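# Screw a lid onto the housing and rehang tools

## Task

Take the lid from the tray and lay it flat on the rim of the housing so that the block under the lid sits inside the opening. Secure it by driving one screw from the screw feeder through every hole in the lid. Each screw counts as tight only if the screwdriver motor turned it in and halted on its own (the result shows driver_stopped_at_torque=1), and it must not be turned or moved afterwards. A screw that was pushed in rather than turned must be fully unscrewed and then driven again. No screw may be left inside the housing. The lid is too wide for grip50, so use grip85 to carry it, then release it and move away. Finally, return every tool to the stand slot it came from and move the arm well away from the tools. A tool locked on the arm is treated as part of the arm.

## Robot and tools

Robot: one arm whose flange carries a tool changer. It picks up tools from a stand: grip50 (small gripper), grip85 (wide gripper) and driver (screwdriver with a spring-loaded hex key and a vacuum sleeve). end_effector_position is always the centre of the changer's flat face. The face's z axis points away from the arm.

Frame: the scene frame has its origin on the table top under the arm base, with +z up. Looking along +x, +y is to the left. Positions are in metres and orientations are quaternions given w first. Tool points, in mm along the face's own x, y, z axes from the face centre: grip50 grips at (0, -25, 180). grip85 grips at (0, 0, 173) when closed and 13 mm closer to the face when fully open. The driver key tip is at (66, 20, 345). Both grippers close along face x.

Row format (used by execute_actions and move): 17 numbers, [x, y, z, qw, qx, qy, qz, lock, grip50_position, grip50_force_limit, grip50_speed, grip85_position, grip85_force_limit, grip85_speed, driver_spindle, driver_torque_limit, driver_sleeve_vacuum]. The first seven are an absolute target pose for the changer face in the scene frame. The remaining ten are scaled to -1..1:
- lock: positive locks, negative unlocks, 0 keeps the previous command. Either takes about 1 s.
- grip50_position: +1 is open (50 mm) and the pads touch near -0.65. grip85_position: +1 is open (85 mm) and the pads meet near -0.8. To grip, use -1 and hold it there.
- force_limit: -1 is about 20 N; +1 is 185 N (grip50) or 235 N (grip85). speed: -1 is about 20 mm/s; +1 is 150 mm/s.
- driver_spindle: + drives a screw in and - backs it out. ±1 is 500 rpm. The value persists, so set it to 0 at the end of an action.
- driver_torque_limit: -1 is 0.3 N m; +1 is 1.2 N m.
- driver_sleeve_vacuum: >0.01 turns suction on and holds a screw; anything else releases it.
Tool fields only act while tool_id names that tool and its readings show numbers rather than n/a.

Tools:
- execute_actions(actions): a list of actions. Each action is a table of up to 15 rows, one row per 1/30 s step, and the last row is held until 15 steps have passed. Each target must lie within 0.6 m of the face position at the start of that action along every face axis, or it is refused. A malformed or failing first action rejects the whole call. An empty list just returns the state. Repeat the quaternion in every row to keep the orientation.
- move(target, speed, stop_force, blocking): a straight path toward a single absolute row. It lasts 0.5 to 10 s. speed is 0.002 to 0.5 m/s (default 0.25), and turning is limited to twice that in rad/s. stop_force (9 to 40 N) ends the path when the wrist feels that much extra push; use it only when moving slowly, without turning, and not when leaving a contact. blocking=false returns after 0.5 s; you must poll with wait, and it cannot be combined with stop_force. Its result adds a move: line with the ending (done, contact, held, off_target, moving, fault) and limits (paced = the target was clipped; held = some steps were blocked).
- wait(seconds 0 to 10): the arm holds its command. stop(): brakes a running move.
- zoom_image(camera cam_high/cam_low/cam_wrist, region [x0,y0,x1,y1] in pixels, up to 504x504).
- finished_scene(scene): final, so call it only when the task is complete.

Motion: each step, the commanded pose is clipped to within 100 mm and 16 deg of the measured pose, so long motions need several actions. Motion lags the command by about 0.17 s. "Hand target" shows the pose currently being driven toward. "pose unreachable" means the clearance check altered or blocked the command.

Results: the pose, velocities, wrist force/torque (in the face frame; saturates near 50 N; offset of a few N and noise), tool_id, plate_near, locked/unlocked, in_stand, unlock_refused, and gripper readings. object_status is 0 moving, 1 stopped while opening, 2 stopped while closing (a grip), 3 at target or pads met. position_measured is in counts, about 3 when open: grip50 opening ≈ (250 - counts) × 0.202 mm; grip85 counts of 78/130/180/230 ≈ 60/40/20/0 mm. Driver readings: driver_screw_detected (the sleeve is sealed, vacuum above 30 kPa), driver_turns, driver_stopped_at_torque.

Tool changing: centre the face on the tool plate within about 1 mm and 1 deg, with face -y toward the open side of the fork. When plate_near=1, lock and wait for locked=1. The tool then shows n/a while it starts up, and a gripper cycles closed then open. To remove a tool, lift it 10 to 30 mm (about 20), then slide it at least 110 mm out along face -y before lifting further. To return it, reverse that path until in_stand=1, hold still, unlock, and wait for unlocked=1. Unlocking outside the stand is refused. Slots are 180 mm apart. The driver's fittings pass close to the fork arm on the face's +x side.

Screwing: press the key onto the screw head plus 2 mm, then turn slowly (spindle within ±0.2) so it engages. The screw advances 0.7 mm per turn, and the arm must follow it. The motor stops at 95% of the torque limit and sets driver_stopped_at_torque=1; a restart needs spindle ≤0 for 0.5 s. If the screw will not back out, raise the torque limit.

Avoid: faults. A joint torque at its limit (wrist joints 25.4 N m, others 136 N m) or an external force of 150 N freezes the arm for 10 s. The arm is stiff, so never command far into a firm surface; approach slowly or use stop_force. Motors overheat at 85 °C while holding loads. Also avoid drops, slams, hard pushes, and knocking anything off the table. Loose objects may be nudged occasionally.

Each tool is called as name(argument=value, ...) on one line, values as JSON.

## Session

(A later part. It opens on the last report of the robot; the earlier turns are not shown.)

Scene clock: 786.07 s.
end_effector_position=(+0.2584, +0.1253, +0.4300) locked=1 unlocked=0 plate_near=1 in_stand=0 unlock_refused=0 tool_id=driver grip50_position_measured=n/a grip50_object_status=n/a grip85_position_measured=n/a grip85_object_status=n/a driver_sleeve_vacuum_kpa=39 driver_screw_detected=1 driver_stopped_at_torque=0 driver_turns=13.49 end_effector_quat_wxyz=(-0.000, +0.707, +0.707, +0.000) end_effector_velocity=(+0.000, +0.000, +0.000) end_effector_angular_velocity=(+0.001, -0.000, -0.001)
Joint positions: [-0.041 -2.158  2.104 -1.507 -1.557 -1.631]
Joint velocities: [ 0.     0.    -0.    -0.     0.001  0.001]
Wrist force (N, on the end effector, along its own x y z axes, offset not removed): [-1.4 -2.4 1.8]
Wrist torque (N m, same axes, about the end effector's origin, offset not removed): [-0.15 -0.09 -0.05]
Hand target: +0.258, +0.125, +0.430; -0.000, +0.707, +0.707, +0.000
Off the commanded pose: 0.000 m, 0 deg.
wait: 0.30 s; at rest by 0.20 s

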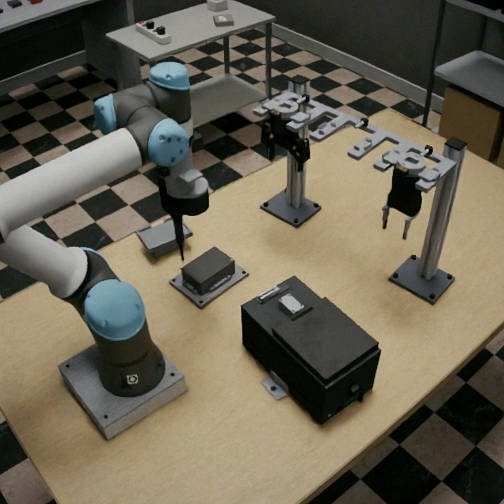

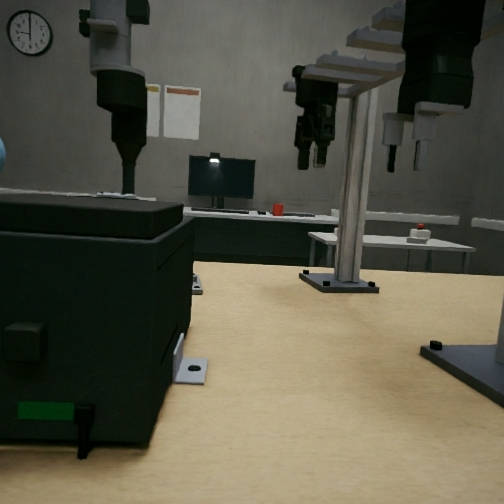

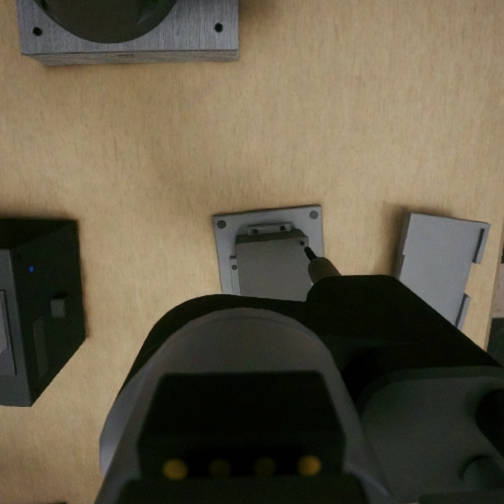

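execute_actions(actions=[[[0.2586,0.1248,0.4230,0,0.7071,0.7071,0,1,1,0,0,1,0,0,0,0,1]],[[0.2586,0.1248,0.4230,0,0.7071,0.7071,0,1,1,0,0,1,0,0,0,0,1]]])

zoom_image(camera="cam_wrist", region=[290, 230, 320, 260])

zoom_image(camera="cam_high", region=[160, 240, 210, 290])

Scene clock: 796.23 s.
end_effector_position=(+0.2586, +0.1248, +0.4230) locked=1 unlocked=0 plate_near=1 in_stand=0 unlock_refused=0 tool_id=driver grip50_position_measured=n/a grip50_object_status=n/a grip85_position_measured=n/a grip85_object_status=n/a driver_sleeve_vacuum_kpa=39 driver_screw_detected=1 driver_stopped_at_torque=0 driver_turns=13.49 end_effector_quat_wxyz=(-0.000, +0.707, +0.707, +0.000) end_effector_velocity=(-0.000, +0.000, +0.000) end_effector_angular_velocity=(+0.000, -0.002, +0.002)
Joint positions: [-0.043 -2.159  2.122 -1.524 -1.557 -1.632]
Joint velocities: [ 0.001 -0.001 -0.    -0.001  0.001 -0.001]
Wrist force (N, on the end effector, along its own x y z axes, offset not removed): [2.3 0.1 1.6]
Wrist torque (N m, same axes, about the end effector's origin, offset not removed): [0.12 -0.34 -0.01]
Hand target: +0.259, +0.125, +0.423; -0.000, +0.707, +0.707, +0.000
Off the commanded pose: 0.000 m, 0 deg.
Step readings (end_effector_position; steps 1 to 15: 1st action; 16 to 30: 2nd action):
0: (+0.2584, +0.1253, +0.4300)
1: (+0.2584, +0.1253, +0.4300)
2: (+0.2585, +0.1252, +0.4291)
4: (+0.2585, +0.1250, +0.4261)
8: (+0.2586, +0.1249, +0.4237)
15: (+0.2586, +0.1248, +0.4231)
16: (+0.2586, +0.1248, +0.4230)
17: (+0.2586, +0.1248, +0.4230)
19: (+0.2586, +0.1248, +0.4230)
23: (+0.2586, +0.1248, +0.4230)
30: end_effector_position above

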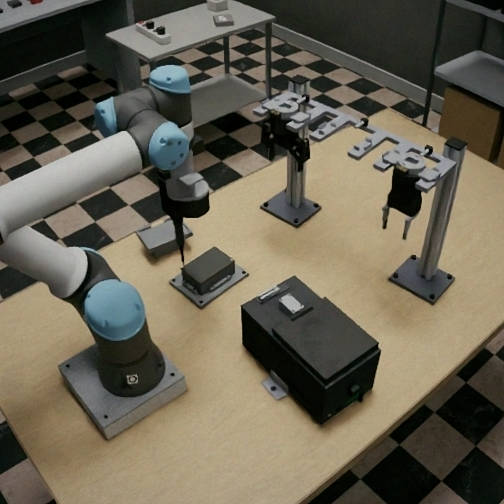

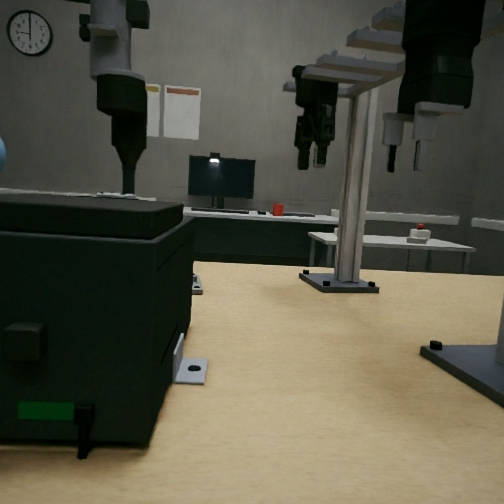

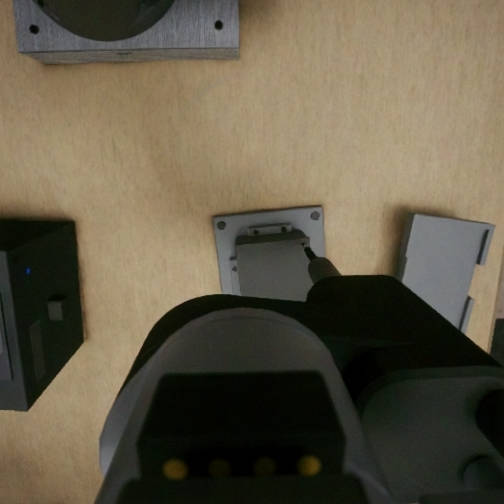

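Region (290, 230, 320, 260) of cam_wrist's 504x504 image, scaled by 16.800, with more detail than that image has.

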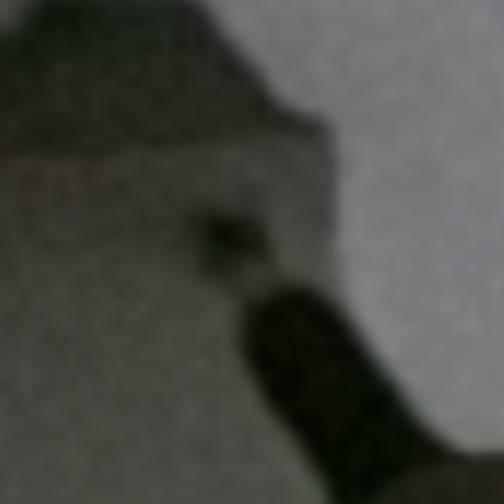

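Region (160, 240, 210, 290) of cam_high's 504x504 image, scaled by 10.080, with more detail than that image has.

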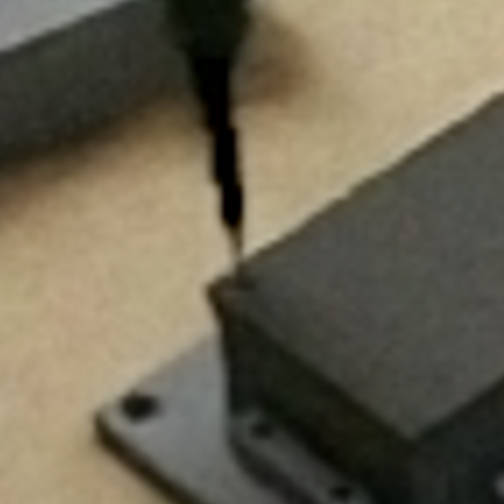

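execute_actions(actions=[[[0.2586,0.1248,0.4180,0,0.7071,0.7071,0,1,1,0,0,1,0,0,0,0,1]],[[0.2586,0.1248,0.4150,0,0.7071,0.7071,0,1,1,0,0,1,0,0,0,0,1]]])

zoom_image(camera="cam_wrist", region=[290, 230, 320, 260])

zoom_image(camera="cam_high", region=[170, 250, 200, 280])

Scene clock: 803.43 s.
end_effector_position=(+0.2586, +0.1248, +0.4150) locked=1 unlocked=0 plate_near=1 in_stand=0 unlock_refused=0 tool_id=driver grip50_position_measured=n/a grip50_object_status=n/a grip85_position_measured=n/a grip85_object_status=n/a driver_sleeve_vacuum_kpa=39 driver_screw_detected=1 driver_stopped_at_torque=0 driver_turns=13.49 end_effector_quat_wxyz=(+0.000, +0.707, +0.707, -0.000) end_effector_velocity=(+0.000, +0.000, -0.000) end_effector_angular_velocity=(+0.001, +0.001, -0.000)
Joint positions: [-0.042 -2.16   2.143 -1.544 -1.557 -1.632]
Joint velocities: [-0.     0.     0.001 -0.     0.001 -0.   ]
Wrist force (N, on the end effector, along its own x y z axes, offset not removed): [2.2 -2.5 -1.1]
Wrist torque (N m, same axes, about the end effector's origin, offset not removed): [-0.09 -0.01 0.12]
Hand target: +0.259, +0.125, +0.415; -0.000, +0.707, +0.707, -0.000
Off the commanded pose: 0.000 m, 0 deg.
Step readings (end_effector_position; steps 1 to 15: 1st action; 16 to 30: 2nd action):
0: (+0.2586, +0.1248, +0.4230)
1: (+0.2586, +0.1248, +0.4230)
2: (+0.2586, +0.1248, +0.4223)
4: (+0.2587, +0.1248, +0.4202)
8: (+0.2586, +0.1247, +0.4185)
15: (+0.2586, +0.1248, +0.4180)
16: (+0.2586, +0.1248, +0.4180)
17: (+0.2586, +0.1248, +0.4176)
19: (+0.2586, +0.1248, +0.4163)
23: (+0.2586, +0.1248, +0.4153)
30: end_effector_position above

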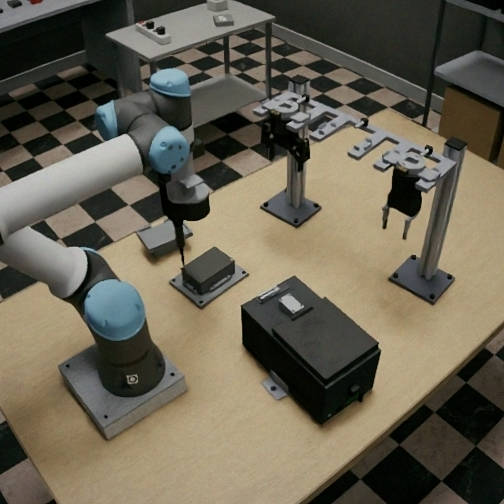

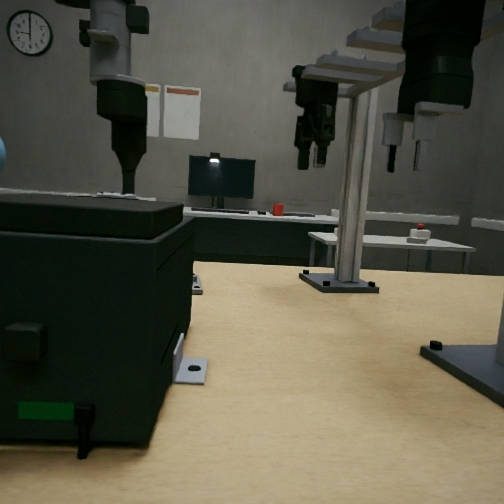

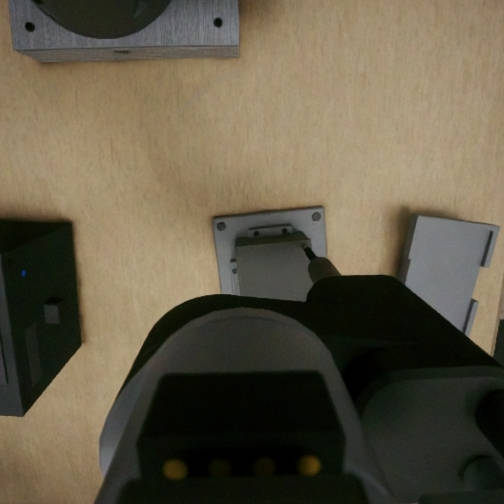

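Region (290, 230, 320, 260) of cam_wrist's 504x504 image, scaled by 16.800, with more detail than that image has.

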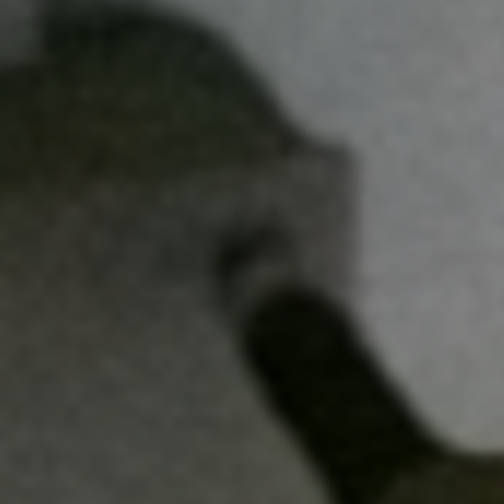

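Region (170, 250, 200, 280) of cam_high's 504x504 image, scaled by 16.800, with more detail than that image has.

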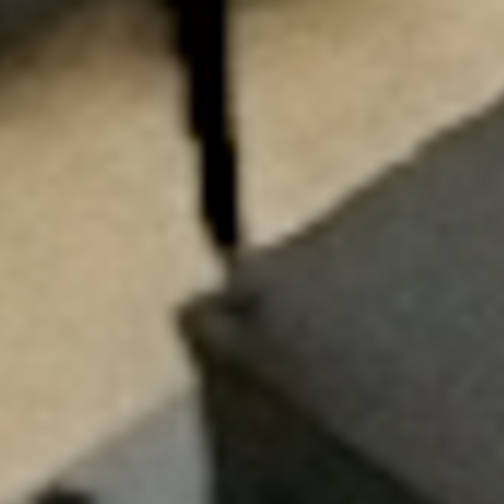

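execute_actions(actions=[[[0.2586,0.1248,0.4134,0,0.7071,0.7071,0,1,1,0,0,1,0,0,0,0,1]],[[0.2586,0.1248,0.4120,0,0.7071,0.7071,0,1,1,0,0,1,0,0,0,0,1]],[[0.2586,0.1248,0.4108,0,0.7071,0.7071,0,1,1,0,0,1,0,0,0,0,1]]])

Scene clock: 812.73 s.
end_effector_position=(+0.2586, +0.1248, +0.4108) locked=1 unlocked=0 plate_near=1 in_stand=0 unlock_refused=0 tool_id=driver grip50_position_measured=n/a grip50_object_status=n/a grip85_position_measured=n/a grip85_object_status=n/a driver_sleeve_vacuum_kpa=39 driver_screw_detected=1 driver_stopped_at_torque=0 driver_turns=13.49 end_effector_quat_wxyz=(+0.000, +0.707, +0.707, +0.000) end_effector_velocity=(+0.000, -0.000, -0.000) end_effector_angular_velocity=(-0.000, +0.000, +0.001)
Joint positions: [-0.042 -2.16   2.154 -1.555 -1.557 -1.631]
Joint velocities: [ 0.     0.     0.    -0.001 -0.    -0.001]
Wrist force (N, on the end effector, along its own x y z axes, offset not removed): [1.5 -0.3 0.2]
Wrist torque (N m, same axes, about the end effector's origin, offset not removed): [0.20 -0.06 0.24]
Hand target: +0.259, +0.125, +0.411; -0.000, +0.707, +0.707, -0.000
Off the commanded pose: 0.000 m, 0 deg.
Step readings (end_effector_position; steps 1 to 15: 1st action; 16 to 30: 2nd action; 31 to 45: 3rd action):
0: (+0.2586, +0.1248, +0.4150)
1: (+0.2586, +0.1248, +0.4150)
2: (+0.2586, +0.1248, +0.4148)
4: (+0.2586, +0.1248, +0.4141)
8: (+0.2586, +0.1248, +0.4136)
15: (+0.2586, +0.1248, +0.4134)
16: (+0.2586, +0.1248, +0.4134)
17: (+0.2586, +0.1248, +0.4132)
19: (+0.2586, +0.1248, +0.4126)
23: (+0.2586, +0.1248, +0.4121)
30: (+0.2586, +0.1248, +0.4120)
31: (+0.2586, +0.1248, +0.4120)
32: (+0.2586, +0.1248, +0.4118)
34: (+0.2586, +0.1248, +0.4113)
38: (+0.2586, +0.1248, +0.4109)
45: end_effector_position above

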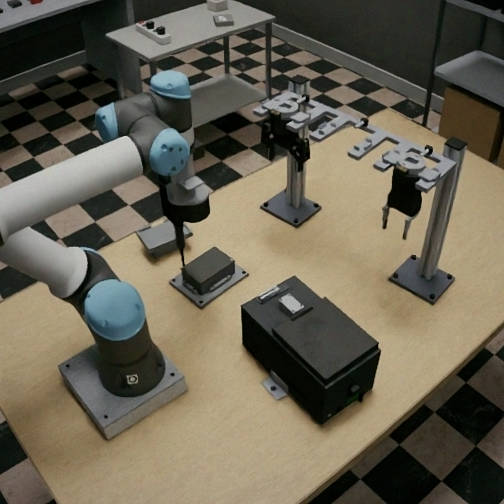

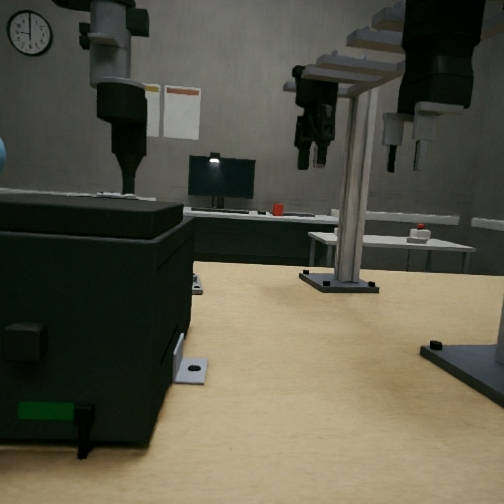

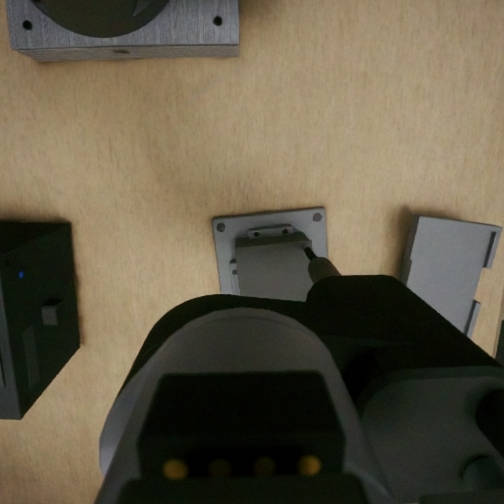

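execute_actions(actions=[[[0.2586,0.1248,0.41022,0,0.7071,0.7071,0,1,1,0,0,1,0,0,0.2,0,1]],[[0.2586,0.1248,0.40963,0,0.7071,0.7071,0,1,1,0,0,1,0,0,0.2,0,1]],[[0.2586,0.1248,0.40905,0,0.7071,0.7071,0,1,1,0,0,1,0,0,0.2,0,1]],[[0.2586,0.1248,0.40847,0,0.7071,0.7071,0,1,1,0,0,1,0,0,0.2,0,1]],[[0.2586,0.1248,0.40788,0,0.7071,0.7071,0,1,1,0,0,1,0,0,0.2,0,1]],[[0.2586,0.1248,0.40730,0,0.7071,0.7071,0,1,1,0,0,1,0,0,0.2,0,1]],[[0.2586,0.1248,0.40672,0,0.7071,0.7071,0,1,1,0,0,1,0,0,0.2,0,1],[0.2586,0.1248,0.40672,0,0.7071,0.7071,0,1,1,0,0,1,0,0,0.2,0,1],[0.2586,0.1248,0.40672,0,0.7071,0.7071,0,1,1,0,0,1,0,0,0.2,0,1],[0.2586,0.1248,0.40672,0,0.7071,0.7071,0,1,1,0,0,1,0,0,0.2,0,1],[0.2586,0.1248,0.40672,0,0.7071,0.7071,0,1,1,0,0,1,0,0,0.2,0,1],[0.2586,0.1248,0.40672,0,0.7071,0.7071,0,1,1,0,0,1,0,0,0.2,0,1],[0.2586,0.1248,0.40672,0,0.7071,0.7071,0,1,1,0,0,1,0,0,0.2,0,1],[0.2586,0.1248,0.40672,0,0.7071,0.7071,0,1,1,0,0,1,0,0,0.2,0,1],[0.2586,0.1248,0.40672,0,0.7071,0.7071,0,1,1,0,0,1,0,0,0.2,0,1],[0.2586,0.1248,0.40672,0,0.7071,0.7071,0,1,1,0,0,1,0,0,0.2,0,1],[0.2586,0.1248,0.40672,0,0.7071,0.7071,0,1,1,0,0,1,0,0,0.2,0,1],[0.2586,0.1248,0.40672,0,0.7071,0.7071,0,1,1,0,0,1,0,0,0.2,0,1],[0.2586,0.1248,0.40672,0,0.7071,0.7071,0,1,1,0,0,1,0,0,0.2,0,1],[0.2586,0.1248,0.40672,0,0.7071,0.7071,0,1,1,0,0,1,0,0,0.2,0,1],[0.2586,0.1248,0.40672,0,0.7071,0.7071,0,1,1,0,0,1,0,0,0,0,1]]])

Scene clock: 832.17 s.
end_effector_position=(+0.2586, +0.1248, +0.4067) locked=1 unlocked=0 plate_near=1 in_stand=0 unlock_refused=0 tool_id=driver grip50_position_measured=n/a grip50_object_status=n/a grip85_position_measured=n/a grip85_object_status=n/a driver_sleeve_vacuum_kpa=39 driver_screw_detected=1 driver_stopped_at_torque=0 driver_turns=19.21 end_effector_quat_wxyz=(+0.000, +0.707, +0.707, +0.000) end_effector_velocity=(-0.000, +0.000, +0.000) end_effector_angular_velocity=(+0.000, +0.000, +0.001)
Joint positions: [-0.042 -2.16   2.164 -1.565 -1.557 -1.631]
Joint velocities: [ 0.     0.    -0.     0.     0.    -0.001]
Wrist force (N, on the end effector, along its own x y z axes, offset not removed): [0.4 0.0 -3.2]
Wrist torque (N m, same axes, about the end effector's origin, offset not removed): [0.06 0.16 0.26]
Hand target: +0.259, +0.125, +0.407; -0.000, +0.707, +0.707, -0.000
Off the commanded pose: 0.000 m, 0 deg.
Step readings (end_effector_position; steps 1 to 15: 1st action; 16 to 30: 2nd action; 31 to 45: 3rd action; 46 to 60: 4th action; 61 to 75: 5th action; 76 to 90: 6th action; 91 to 105: 7th action):
0: (+0.2586, +0.1248, +0.4108)
1: (+0.2586, +0.1248, +0.4108)
2: (+0.2586, +0.1248, +0.4107)
4: (+0.2586, +0.1248, +0.4105)
8: (+0.2586, +0.1248, +0.4103)
15: (+0.2586, +0.1248, +0.4102)
16: (+0.2586, +0.1248, +0.4102)
17: (+0.2586, +0.1248, +0.4101)
19: (+0.2586, +0.1248, +0.4099)
23: (+0.2586, +0.1248, +0.4097)
30: (+0.2586, +0.1248, +0.4096)
31: (+0.2586, +0.1248, +0.4096)
32: (+0.2586, +0.1248, +0.4095)
34: (+0.2586, +0.1248, +0.4093)
38: (+0.2586, +0.1248, +0.4091)
45: (+0.2586, +0.1248, +0.4091)
46: (+0.2586, +0.1248, +0.4091)
47: (+0.2586, +0.1248, +0.4090)
49: (+0.2586, +0.1248, +0.4087)
53: (+0.2586, +0.1248, +0.4085)
60: (+0.2586, +0.1248, +0.4085)
61: (+0.2586, +0.1248, +0.4085)
62: (+0.2586, +0.1248, +0.4084)
64: (+0.2586, +0.1248, +0.4081)
68: (+0.2586, +0.1248, +0.4079)
75: (+0.2586, +0.1248, +0.4079)
76: (+0.2586, +0.1248, +0.4079)
77: (+0.2586, +0.1248, +0.4078)
79: (+0.2586, +0.1248, +0.4076)
83: (+0.2586, +0.1248, +0.4074)
90: (+0.2586, +0.1248, +0.4073)
91: (+0.2586, +0.1248, +0.4073)
92: (+0.2586, +0.1248, +0.4072)
94: (+0.2586, +0.1248, +0.4070)
98: (+0.2586, +0.1248, +0.4068)
105: end_effector_position above

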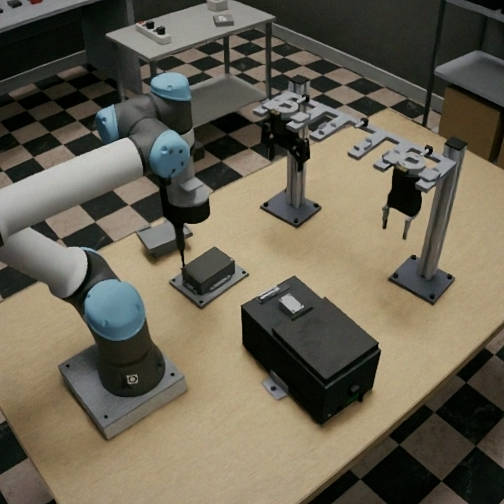

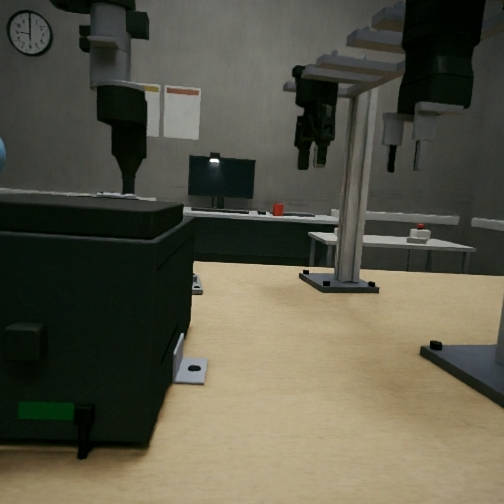

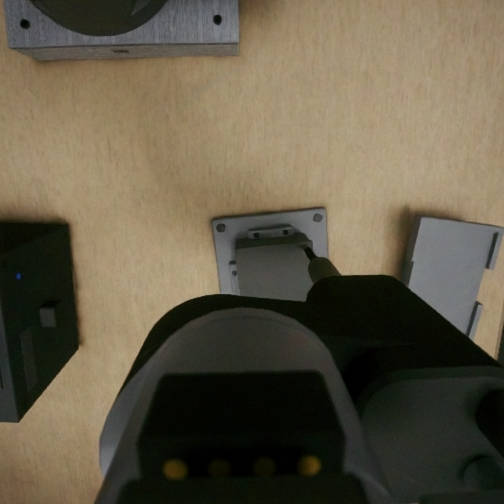

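execute_actions(actions=[[[0.2586,0.1248,0.40613,0,0.7071,0.7071,0,1,1,0,0,1,0,0,0.2,0,1]],[[0.2586,0.1248,0.40555,0,0.7071,0.7071,0,1,1,0,0,1,0,0,0.2,0,1]],[[0.2586,0.1248,0.40497,0,0.7071,0.7071,0,1,1,0,0,1,0,0,0.2,0,1]],[[0.2586,0.1248,0.40438,0,0.7071,0.7071,0,1,1,0,0,1,0,0,0.2,0,1]],[[0.2586,0.1248,0.40380,0,0.7071,0.7071,0,1,1,0,0,1,0,0,0.2,0,1]],[[0.2586,0.1248,0.40322,0,0.7071,0.7071,0,1,1,0,0,1,0,0,0.2,0,1]],[[0.2586,0.1248,0.40263,0,0.7071,0.7071,0,1,1,0,0,1,0,0,0.2,0,1]],[[0.2586,0.1248,0.40205,0,0.7071,0.7071,0,1,1,0,0,1,0,0,0.2,0,1],[0.2586,0.1248,0.40205,0,0.7071,0.7071,0,1,1,0,0,1,0,0,0.2,0,1],[0.2586,0.1248,0.40205,0,0.7071,0.7071,0,1,1,0,0,1,0,0,0.2,0,1],[0.2586,0.1248,0.40205,0,0.7071,0.7071,0,1,1,0,0,1,0,0,0.2,0,1],[0.2586,0.1248,0.40205,0,0.7071,0.7071,0,1,1,0,0,1,0,0,0.2,0,1],[0.2586,0.1248,0.40205,0,0.7071,0.7071,0,1,1,0,0,1,0,0,0.2,0,1],[0.2586,0.1248,0.40205,0,0.7071,0.7071,0,1,1,0,0,1,0,0,0.2,0,1],[0.2586,0.1248,0.40205,0,0.7071,0.7071,0,1,1,0,0,1,0,0,0.2,0,1],[0.2586,0.1248,0.40205,0,0.7071,0.7071,0,1,1,0,0,1,0,0,0.2,0,1],[0.2586,0.1248,0.40205,0,0.7071,0.7071,0,1,1,0,0,1,0,0,0.2,0,1],[0.2586,0.1248,0.40205,0,0.7071,0.7071,0,1,1,0,0,1,0,0,0.2,0,1],[0.2586,0.1248,0.40205,0,0.7071,0.7071,0,1,1,0,0,1,0,0,0.2,0,1],[0.2586,0.1248,0.40205,0,0.7071,0.7071,0,1,1,0,0,1,0,0,0.2,0,1],[0.2586,0.1248,0.40205,0,0.7071,0.7071,0,1,1,0,0,1,0,0,0.2,0,1],[0.2586,0.1248,0.40205,0,0.7071,0.7071,0,1,1,0,0,1,0,0,0,0,1]]])

Scene clock: 846.60 s.
end_effector_position=(+0.2586, +0.1248, +0.4021) locked=1 unlocked=0 plate_near=1 in_stand=0 unlock_refused=0 tool_id=driver grip50_position_measured=n/a grip50_object_status=n/a grip85_position_measured=n/a grip85_object_status=n/a driver_sleeve_vacuum_kpa=40 driver_screw_detected=1 driver_stopped_at_torque=1 driver_turns=25.49 end_effector_quat_wxyz=(+0.000, +0.707, +0.707, +0.000) end_effector_velocity=(+0.000, +0.000, +0.000) end_effector_angular_velocity=(+0.001, -0.001, +0.001)
Joint positions: [-0.042 -2.16   2.176 -1.577 -1.557 -1.631]
Joint velocities: [ 0.    -0.    -0.    -0.     0.001 -0.001]
Wrist force (N, on the end effector, along its own x y z axes, offset not removed): [-1.8 -1.7 -3.9]
Wrist torque (N m, same axes, about the end effector's origin, offset not removed): [0.34 -0.04 0.06]
Hand target: +0.259, +0.125, +0.402; -0.000, +0.707, +0.707, -0.000
Off the commanded pose: 0.000 m, 0 deg.
Step readings (end_effector_position; steps 1 to 15: 1st action; 16 to 30: 2nd action; 31 to 45: 3rd action; 46 to 60: 4th action; 61 to 75: 5th action; 76 to 90: 6th action; 91 to 105: 7th action; 106 to 120: 8th action):
0: (+0.2586, +0.1248, +0.4067)
1: (+0.2586, +0.1248, +0.4067)
2: (+0.2586, +0.1248, +0.4066)
4: (+0.2586, +0.1248, +0.4064)
8: (+0.2586, +0.1248, +0.4062)
15: (+0.2586, +0.1248, +0.4061)
16: (+0.2586, +0.1248, +0.4061)
17: (+0.2586, +0.1248, +0.4060)
19: (+0.2586, +0.1248, +0.4058)
23: (+0.2586, +0.1248, +0.4056)
30: (+0.2586, +0.1248, +0.4055)
31: (+0.2586, +0.1248, +0.4055)
32: (+0.2586, +0.1248, +0.4055)
34: (+0.2586, +0.1248, +0.4052)
38: (+0.2586, +0.1248, +0.4051)
45: (+0.2586, +0.1248, +0.4050)
46: (+0.2586, +0.1248, +0.4050)
47: (+0.2586, +0.1248, +0.4049)
49: (+0.2586, +0.1248, +0.4046)
53: (+0.2586, +0.1248, +0.4045)
60: (+0.2586, +0.1248, +0.4044)
61: (+0.2586, +0.1248, +0.4044)
62: (+0.2586, +0.1248, +0.4043)
64: (+0.2586, +0.1248, +0.4041)
68: (+0.2586, +0.1248, +0.4039)
75: (+0.2586, +0.1248, +0.4038)
76: (+0.2586, +0.1248, +0.4038)
77: (+0.2586, +0.1248, +0.4037)
79: (+0.2586, +0.1248, +0.4035)
83: (+0.2586, +0.1248, +0.4033)
90: (+0.2586, +0.1248, +0.4032)
91: (+0.2586, +0.1248, +0.4032)
92: (+0.2586, +0.1248, +0.4031)
94: (+0.2586, +0.1248, +0.4029)
98: (+0.2586, +0.1248, +0.4027)
105: (+0.2586, +0.1248, +0.4026)
106: (+0.2586, +0.1248, +0.4026)
107: (+0.2586, +0.1248, +0.4025)
109: (+0.2586, +0.1248, +0.4023)
113: (+0.2586, +0.1248, +0.4021)
120: end_effector_position above

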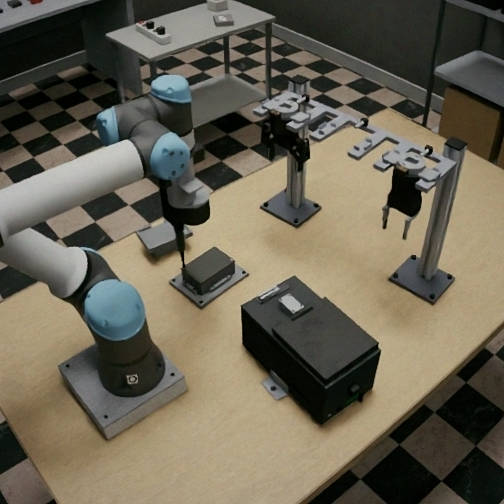

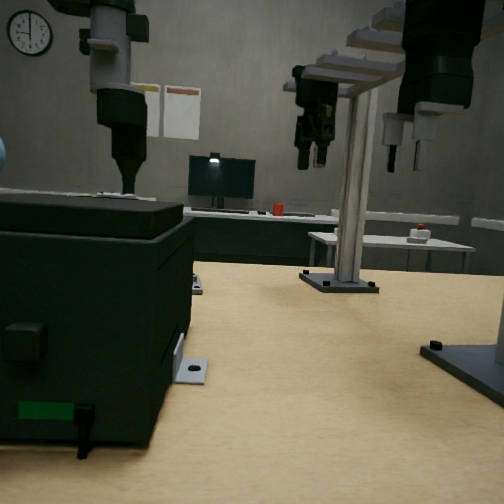

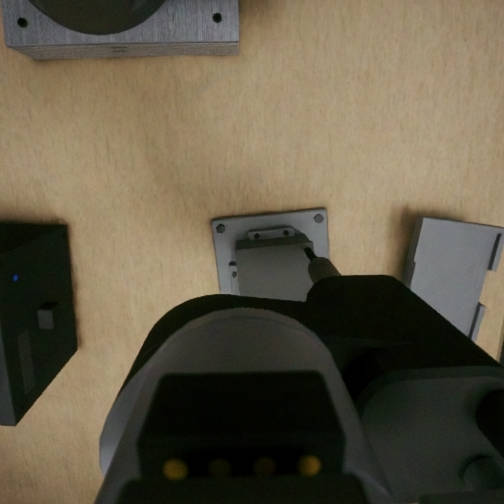

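execute_actions(actions=[[[0.2586,0.1248,0.40205,0,0.7071,0.7071,0,1,1,0,0,1,0,0,0,0,0],[0.2586,0.1248,0.40205,0,0.7071,0.7071,0,1,1,0,0,1,0,0,0,0,0],[0.2586,0.1248,0.40205,0,0.7071,0.7071,0,1,1,0,0,1,0,0,0,0,0],[0.2586,0.1248,0.40205,0,0.7071,0.7071,0,1,1,0,0,1,0,0,0,0,0],[0.2586,0.1248,0.40205,0,0.7071,0.7071,0,1,1,0,0,1,0,0,0,0,0],[0.2586,0.1248,0.40205,0,0.7071,0.7071,0,1,1,0,0,1,0,0,0,0,0],[0.2586,0.1248,0.4032,0,0.7071,0.7071,0,1,1,0,0,1,0,0,0,0,0],[0.2586,0.1248,0.4032,0,0.7071,0.7071,0,1,1,0,0,1,0,0,0,0,0],[0.2586,0.1248,0.4032,0,0.7071,0.7071,0,1,1,0,0,1,0,0,0,0,0],[0.2586,0.1248,0.4047,0,0.7071,0.7071,0,1,1,0,0,1,0,0,0,0,0]],[[0.2586,0.1248,0.4092,0,0.7071,0.7071,0,1,1,0,0,1,0,0,0,0,0]],[[0.2586,0.1248,0.4300,0,0.7071,0.7071,0,1,1,0,0,1,0,0,0,0,0]]])

zoom_image(camera="cam_high", region=[160, 235, 255, 310])

zoom_image(camera="cam_wrist", region=[285, 225, 325, 265])

Scene clock: 858.63 s.
end_effector_position=(+0.2586, +0.1248, +0.4298) locked=1 unlocked=0 plate_near=1 in_stand=0 unlock_refused=0 tool_id=driver grip50_position_measured=n/a grip50_object_status=n/a grip85_position_measured=n/a grip85_object_status=n/a driver_sleeve_vacuum_kpa=0 driver_screw_detected=0 driver_stopped_at_torque=1 driver_turns=25.49 end_effector_quat_wxyz=(+0.000, +0.707, +0.707, +0.000) end_effector_velocity=(+0.000, -0.000, +0.002) end_effector_angular_velocity=(+0.000, +0.001, -0.001)
Joint positions: [-0.043 -2.158  2.105 -1.508 -1.557 -1.632]
Joint velocities: [-0.     0.001 -0.006  0.006  0.     0.001]
Wrist force (N, on the end effector, along its own x y z axes, offset not removed): [2.4 0.6 -0.3]
Wrist torque (N m, same axes, about the end effector's origin, offset not removed): [0.10 -0.11 0.18]
Hand target: +0.259, +0.125, +0.430; +0.000, +0.707, +0.707, +0.000
Off the commanded pose: 0.000 m, 0 deg.
Step readings (end_effector_position; steps 1 to 15: 1st action; 16 to 30: 2nd action; 31 to 45: 3rd action):
0: (+0.2586, +0.1248, +0.4020)
1: (+0.2586, +0.1248, +0.4021)
2: (+0.2586, +0.1248, +0.4020)
4: (+0.2586, +0.1248, +0.4020)
8: (+0.2586, +0.1248, +0.4021)
15: (+0.2586, +0.1248, +0.4041)
16: (+0.2586, +0.1248, +0.4043)
17: (+0.2585, +0.1248, +0.4050)
19: (+0.2586, +0.1249, +0.4070)
23: (+0.2586, +0.1248, +0.4087)
30: (+0.2586, +0.1248, +0.4091)
31: (+0.2586, +0.1248, +0.4092)
32: (+0.2585, +0.1248, +0.4109)
34: (+0.2586, +0.1248, +0.4197)
38: (+0.2586, +0.1248, +0.4276)
45: end_effector_position above

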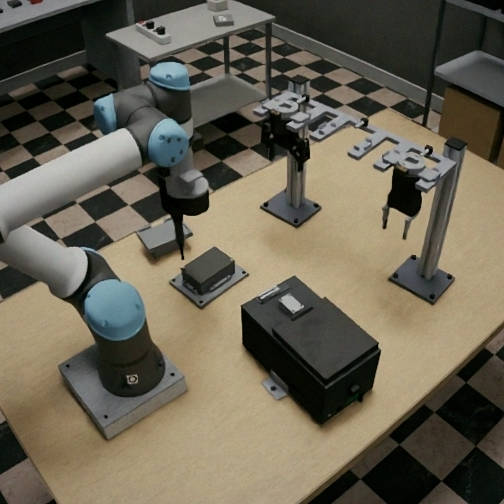

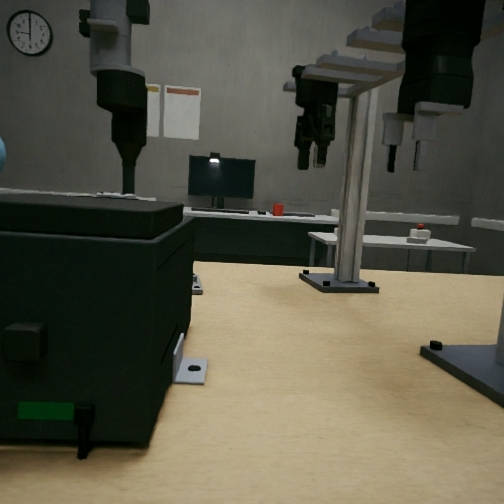

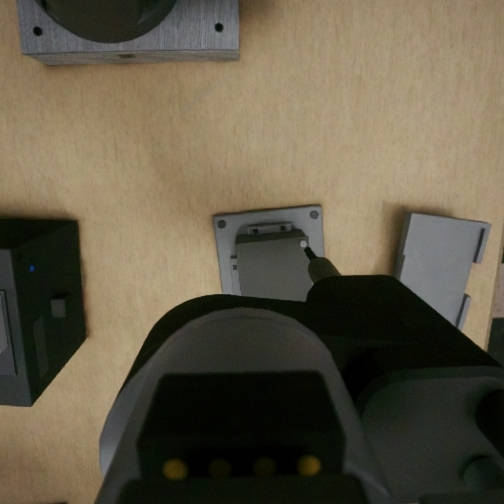

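Region (160, 235, 255, 310) of cam_high's 504x504 image, scaled by 5.305, with more detail than that image has; it fills the top 398 rows of this view, and the rest is white.

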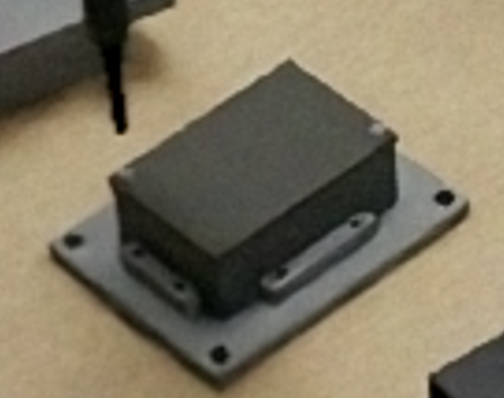

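Region (285, 225, 325, 265) of cam_wrist's 504x504 image, scaled by 12.600, with more detail than that image has.

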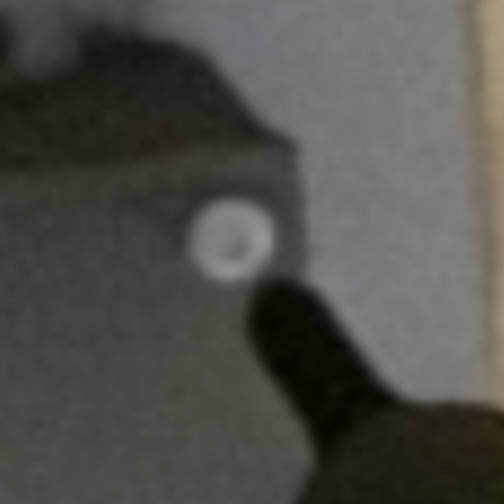

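move(target=[0.5191, -0.0161, 0.4295, 0, 0.6574, 0.7536, 0, 1, 1, 0, 0, 1, 0, 0, 0, 0, 0], speed=0.25)

move(target=[0.6380, 0.0002, 0.4295, 0, 0.6574, 0.7536, 0, 1, 1, 0, 0, 1, 0, 0, 0, 0, 0], speed=0.08)

Scene clock: 866.83 s.
end_effector_position=(+0.5191, -0.0158, +0.4291) locked=1 unlocked=0 plate_near=1 in_stand=0 unlock_refused=0 tool_id=driver grip50_position_measured=n/a grip50_object_status=n/a grip85_position_measured=n/a grip85_object_status=n/a driver_sleeve_vacuum_kpa=0 driver_screw_detected=0 driver_stopped_at_torque=1 driver_turns=25.49 end_effector_quat_wxyz=(+0.000, +0.657, +0.754, +0.000) end_effector_velocity=(+0.002, -0.000, +0.001) end_effector_angular_velocity=(-0.000, -0.001, +0.002)
Joint positions: [-0.283 -1.526  1.666 -1.698 -1.56  -2.008]
Joint velocities: [ 0.     0.003 -0.005  0.001 -0.    -0.001]
Wrist force (N, on the end effector, along its own x y z axes, offset not removed): [1.0 -1.7 0.2]
Wrist torque (N m, same axes, about the end effector's origin, offset not removed): [-0.07 -0.16 0.02]
Hand target: +0.519, -0.016, +0.429; -0.000, +0.657, +0.754, +0.000
Off the commanded pose: 0.001 m, 0 deg.
move: done

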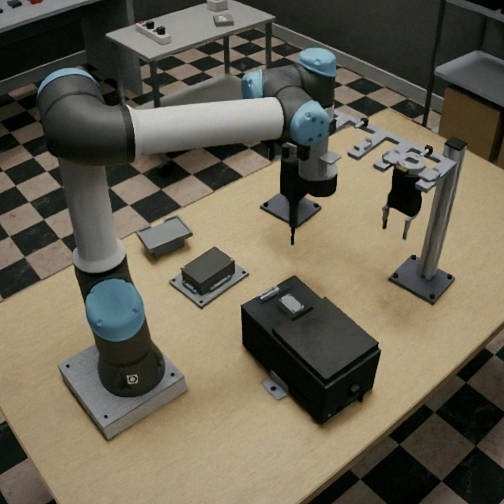

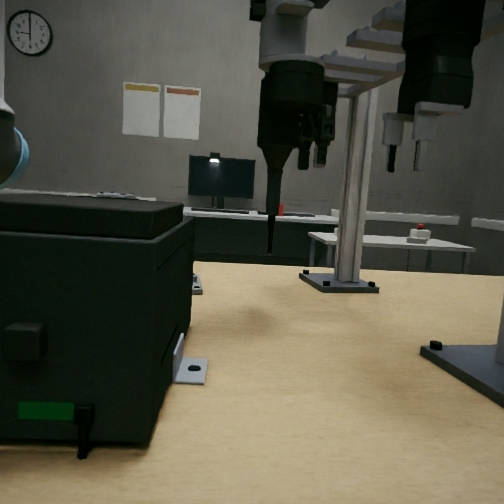

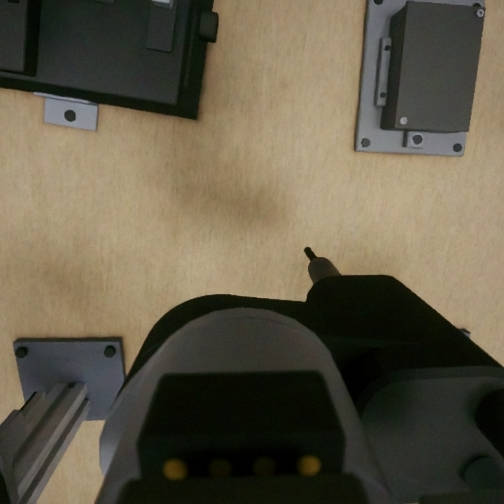

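Scene clock: 868.77 s.
end_effector_position=(+0.6378, +0.0004, +0.4293) locked=1 unlocked=0 plate_near=1 in_stand=0 unlock_refused=0 tool_id=driver grip50_position_measured=n/a grip50_object_status=n/a grip85_position_measured=n/a grip85_object_status=n/a driver_sleeve_vacuum_kpa=0 driver_screw_detected=0 driver_stopped_at_torque=1 driver_turns=25.49 end_effector_quat_wxyz=(-0.000, +0.657, +0.754, -0.000) end_effector_velocity=(+0.002, +0.000, -0.000) end_effector_angular_velocity=(+0.000, +0.001, +0.001)
Joint positions: [-0.201 -1.239  1.323 -1.642 -1.559 -1.927]
Joint velocities: [ 0.001  0.004 -0.005  0.002  0.     0.   ]
Wrist force (N, on the end effector, along its own x y z axes, offset not removed): [-0.2 -1.0 1.3]
Wrist torque (N m, same axes, about the end effector's origin, offset not removed): [0.11 -0.16 0.16]
Hand target: +0.638, +0.000, +0.429; -0.000, +0.657, +0.754, -0.000
Off the commanded pose: 0.000 m, 0 deg.
move: done

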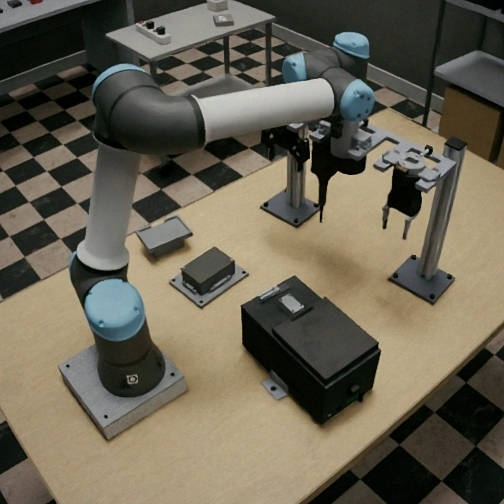

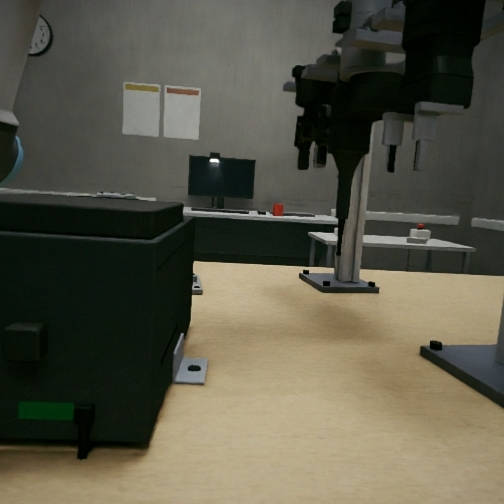

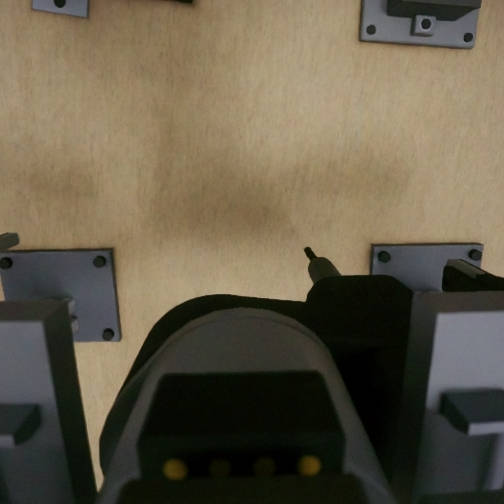

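move(target=[0.6380, 0.0002, 0.4100, 0, 0.6574, 0.7536, 0, 1, 1, 0, 0, 1, 0, 0, 0, 0, 0], speed=0.015)

Scene clock: 872.70 s.
end_effector_position=(+0.6380, +0.0002, +0.4102) locked=1 unlocked=0 plate_near=1 in_stand=1 unlock_refused=0 tool_id=driver grip50_position_measured=n/a grip50_object_status=n/a grip85_position_measured=n/a grip85_object_status=n/a driver_sleeve_vacuum_kpa=0 driver_screw_detected=0 driver_stopped_at_torque=1 driver_turns=25.49 end_effector_quat_wxyz=(-0.000, +0.657, +0.754, -0.000) end_effector_velocity=(+0.000, -0.001, -0.002) end_effector_angular_velocity=(-0.001, -0.001, -0.000)
Joint positions: [-0.201 -1.235  1.365 -1.69  -1.559 -1.927]
Joint velocities: [-0.001  0.     0.004 -0.005 -0.001 -0.001]
Wrist force (N, on the end effector, along its own x y z axes, offset not removed): [3.7 -2.6 -0.1]
Wrist torque (N m, same axes, about the end effector's origin, offset not removed): [0.05 -0.41 0.01]
Hand target: +0.638, +0.000, +0.410; -0.000, +0.657, +0.754, -0.000
Off the commanded pose: 0.000 m, 0 deg.
move: done

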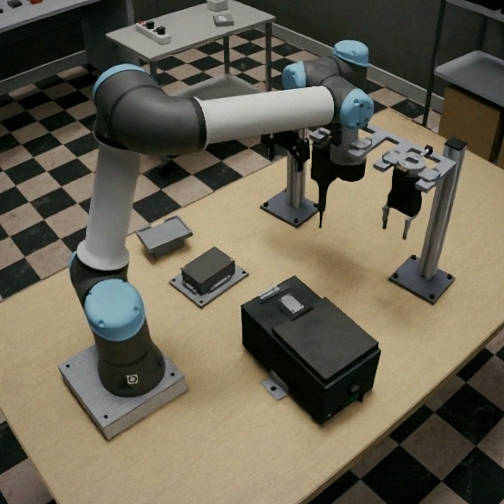

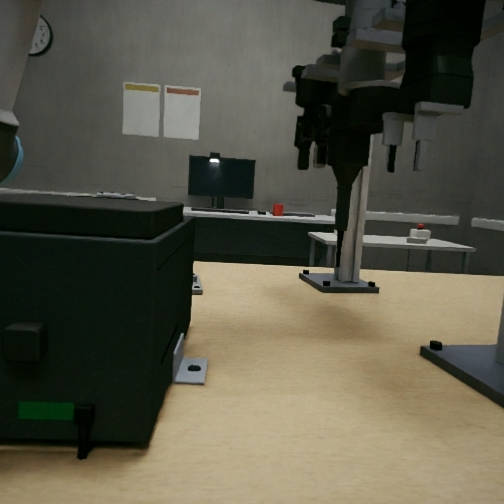

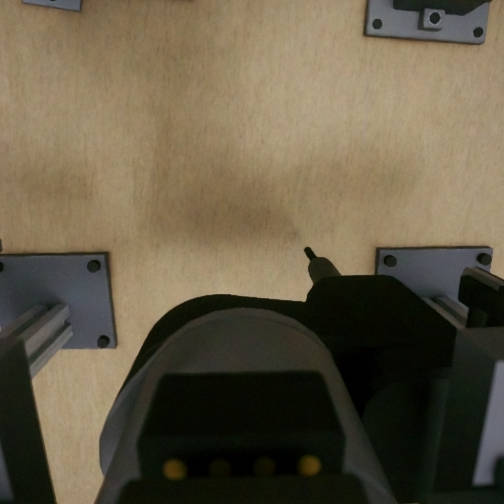

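in_stand=1. Unlocking.

execute_actions(actions=[[[0.6380,0.0002,0.4098,0,0.6574,0.7536,0,-1,1,0,0,1,0,0,0,0,0]],[[0.6380,0.0002,0.4098,0,0.6574,0.7536,0,-1,1,0,0,1,0,0,0,0,0]],[[0.6380,0.0002,0.4098,0,0.6574,0.7536,0,-1,1,0,0,1,0,0,0,0,0]]])

Scene clock: 876.60 s.
end_effector_position=(+0.6380, +0.0002, +0.4098) locked=0 unlocked=1 plate_near=1 in_stand=1 unlock_refused=0 tool_id=none grip50_position_measured=n/a grip50_object_status=n/a grip85_position_measured=n/a grip85_object_status=n/a driver_sleeve_vacuum_kpa=n/a driver_screw_detected=n/a driver_stopped_at_torque=n/a driver_turns=n/a end_effector_quat_wxyz=(+0.000, +0.657, +0.754, +0.000) end_effector_velocity=(+0.000, -0.000, +0.000) end_effector_angular_velocity=(-0.000, -0.001, -0.000)
Joint positions: [-0.201 -1.234  1.366 -1.691 -1.559 -1.927]
Joint velocities: [-0.    -0.    -0.    -0.001 -0.    -0.   ]
Wrist force (N, on the end effector, along its own x y z axes, offset not removed): [2.1 -3.2 -0.2]
Wrist torque (N m, same axes, about the end effector's origin, offset not removed): [0.19 -0.07 0.31]
Hand target: +0.638, +0.000, +0.410; +0.000, +0.657, +0.754, +0.000
Off the commanded pose: 0.000 m, 0 deg.
Step readings (end_effector_position; steps 1 to 15: 1st action; 16 to 30: 2nd action; 31 to 45: 3rd action):
0: (+0.6380, +0.0002, +0.4100)
1: (+0.6379, +0.0002, +0.4098)
2: (+0.6379, +0.0002, +0.4098)
4: (+0.6379, +0.0002, +0.4098)
8: (+0.6380, +0.0002, +0.4098)
15: (+0.6380, +0.0002, +0.4098)
16: (+0.6380, +0.0002, +0.4098)
17: (+0.6380, +0.0002, +0.4098)
19: (+0.6380, +0.0002, +0.4098)
23: (+0.6380, +0.0002, +0.4098)
30: (+0.6380, +0.0002, +0.4098)
31: (+0.6380, +0.0002, +0.4098)
32: (+0.6380, +0.0002, +0.4098)
34: (+0.6380, +0.0002, +0.4098)
38: (+0.6380, +0.0002, +0.4098)
45: end_effector_position above

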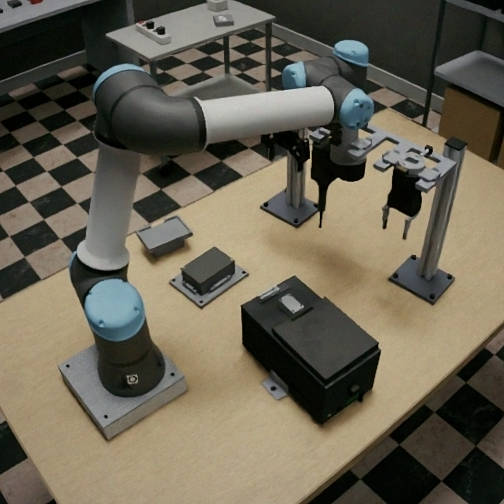

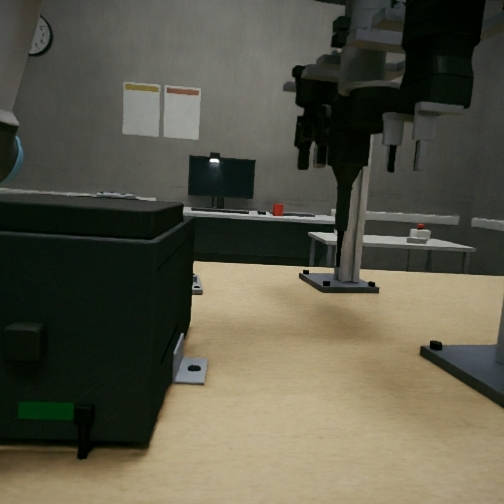

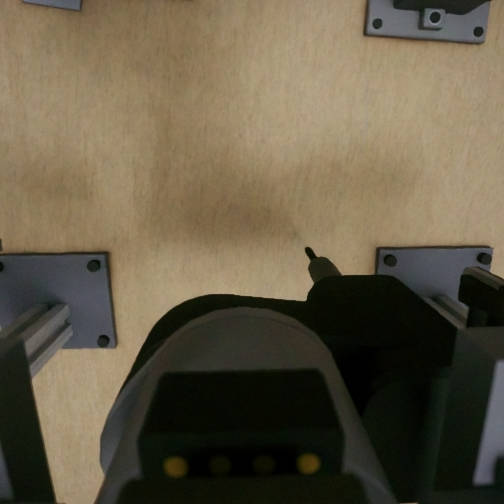

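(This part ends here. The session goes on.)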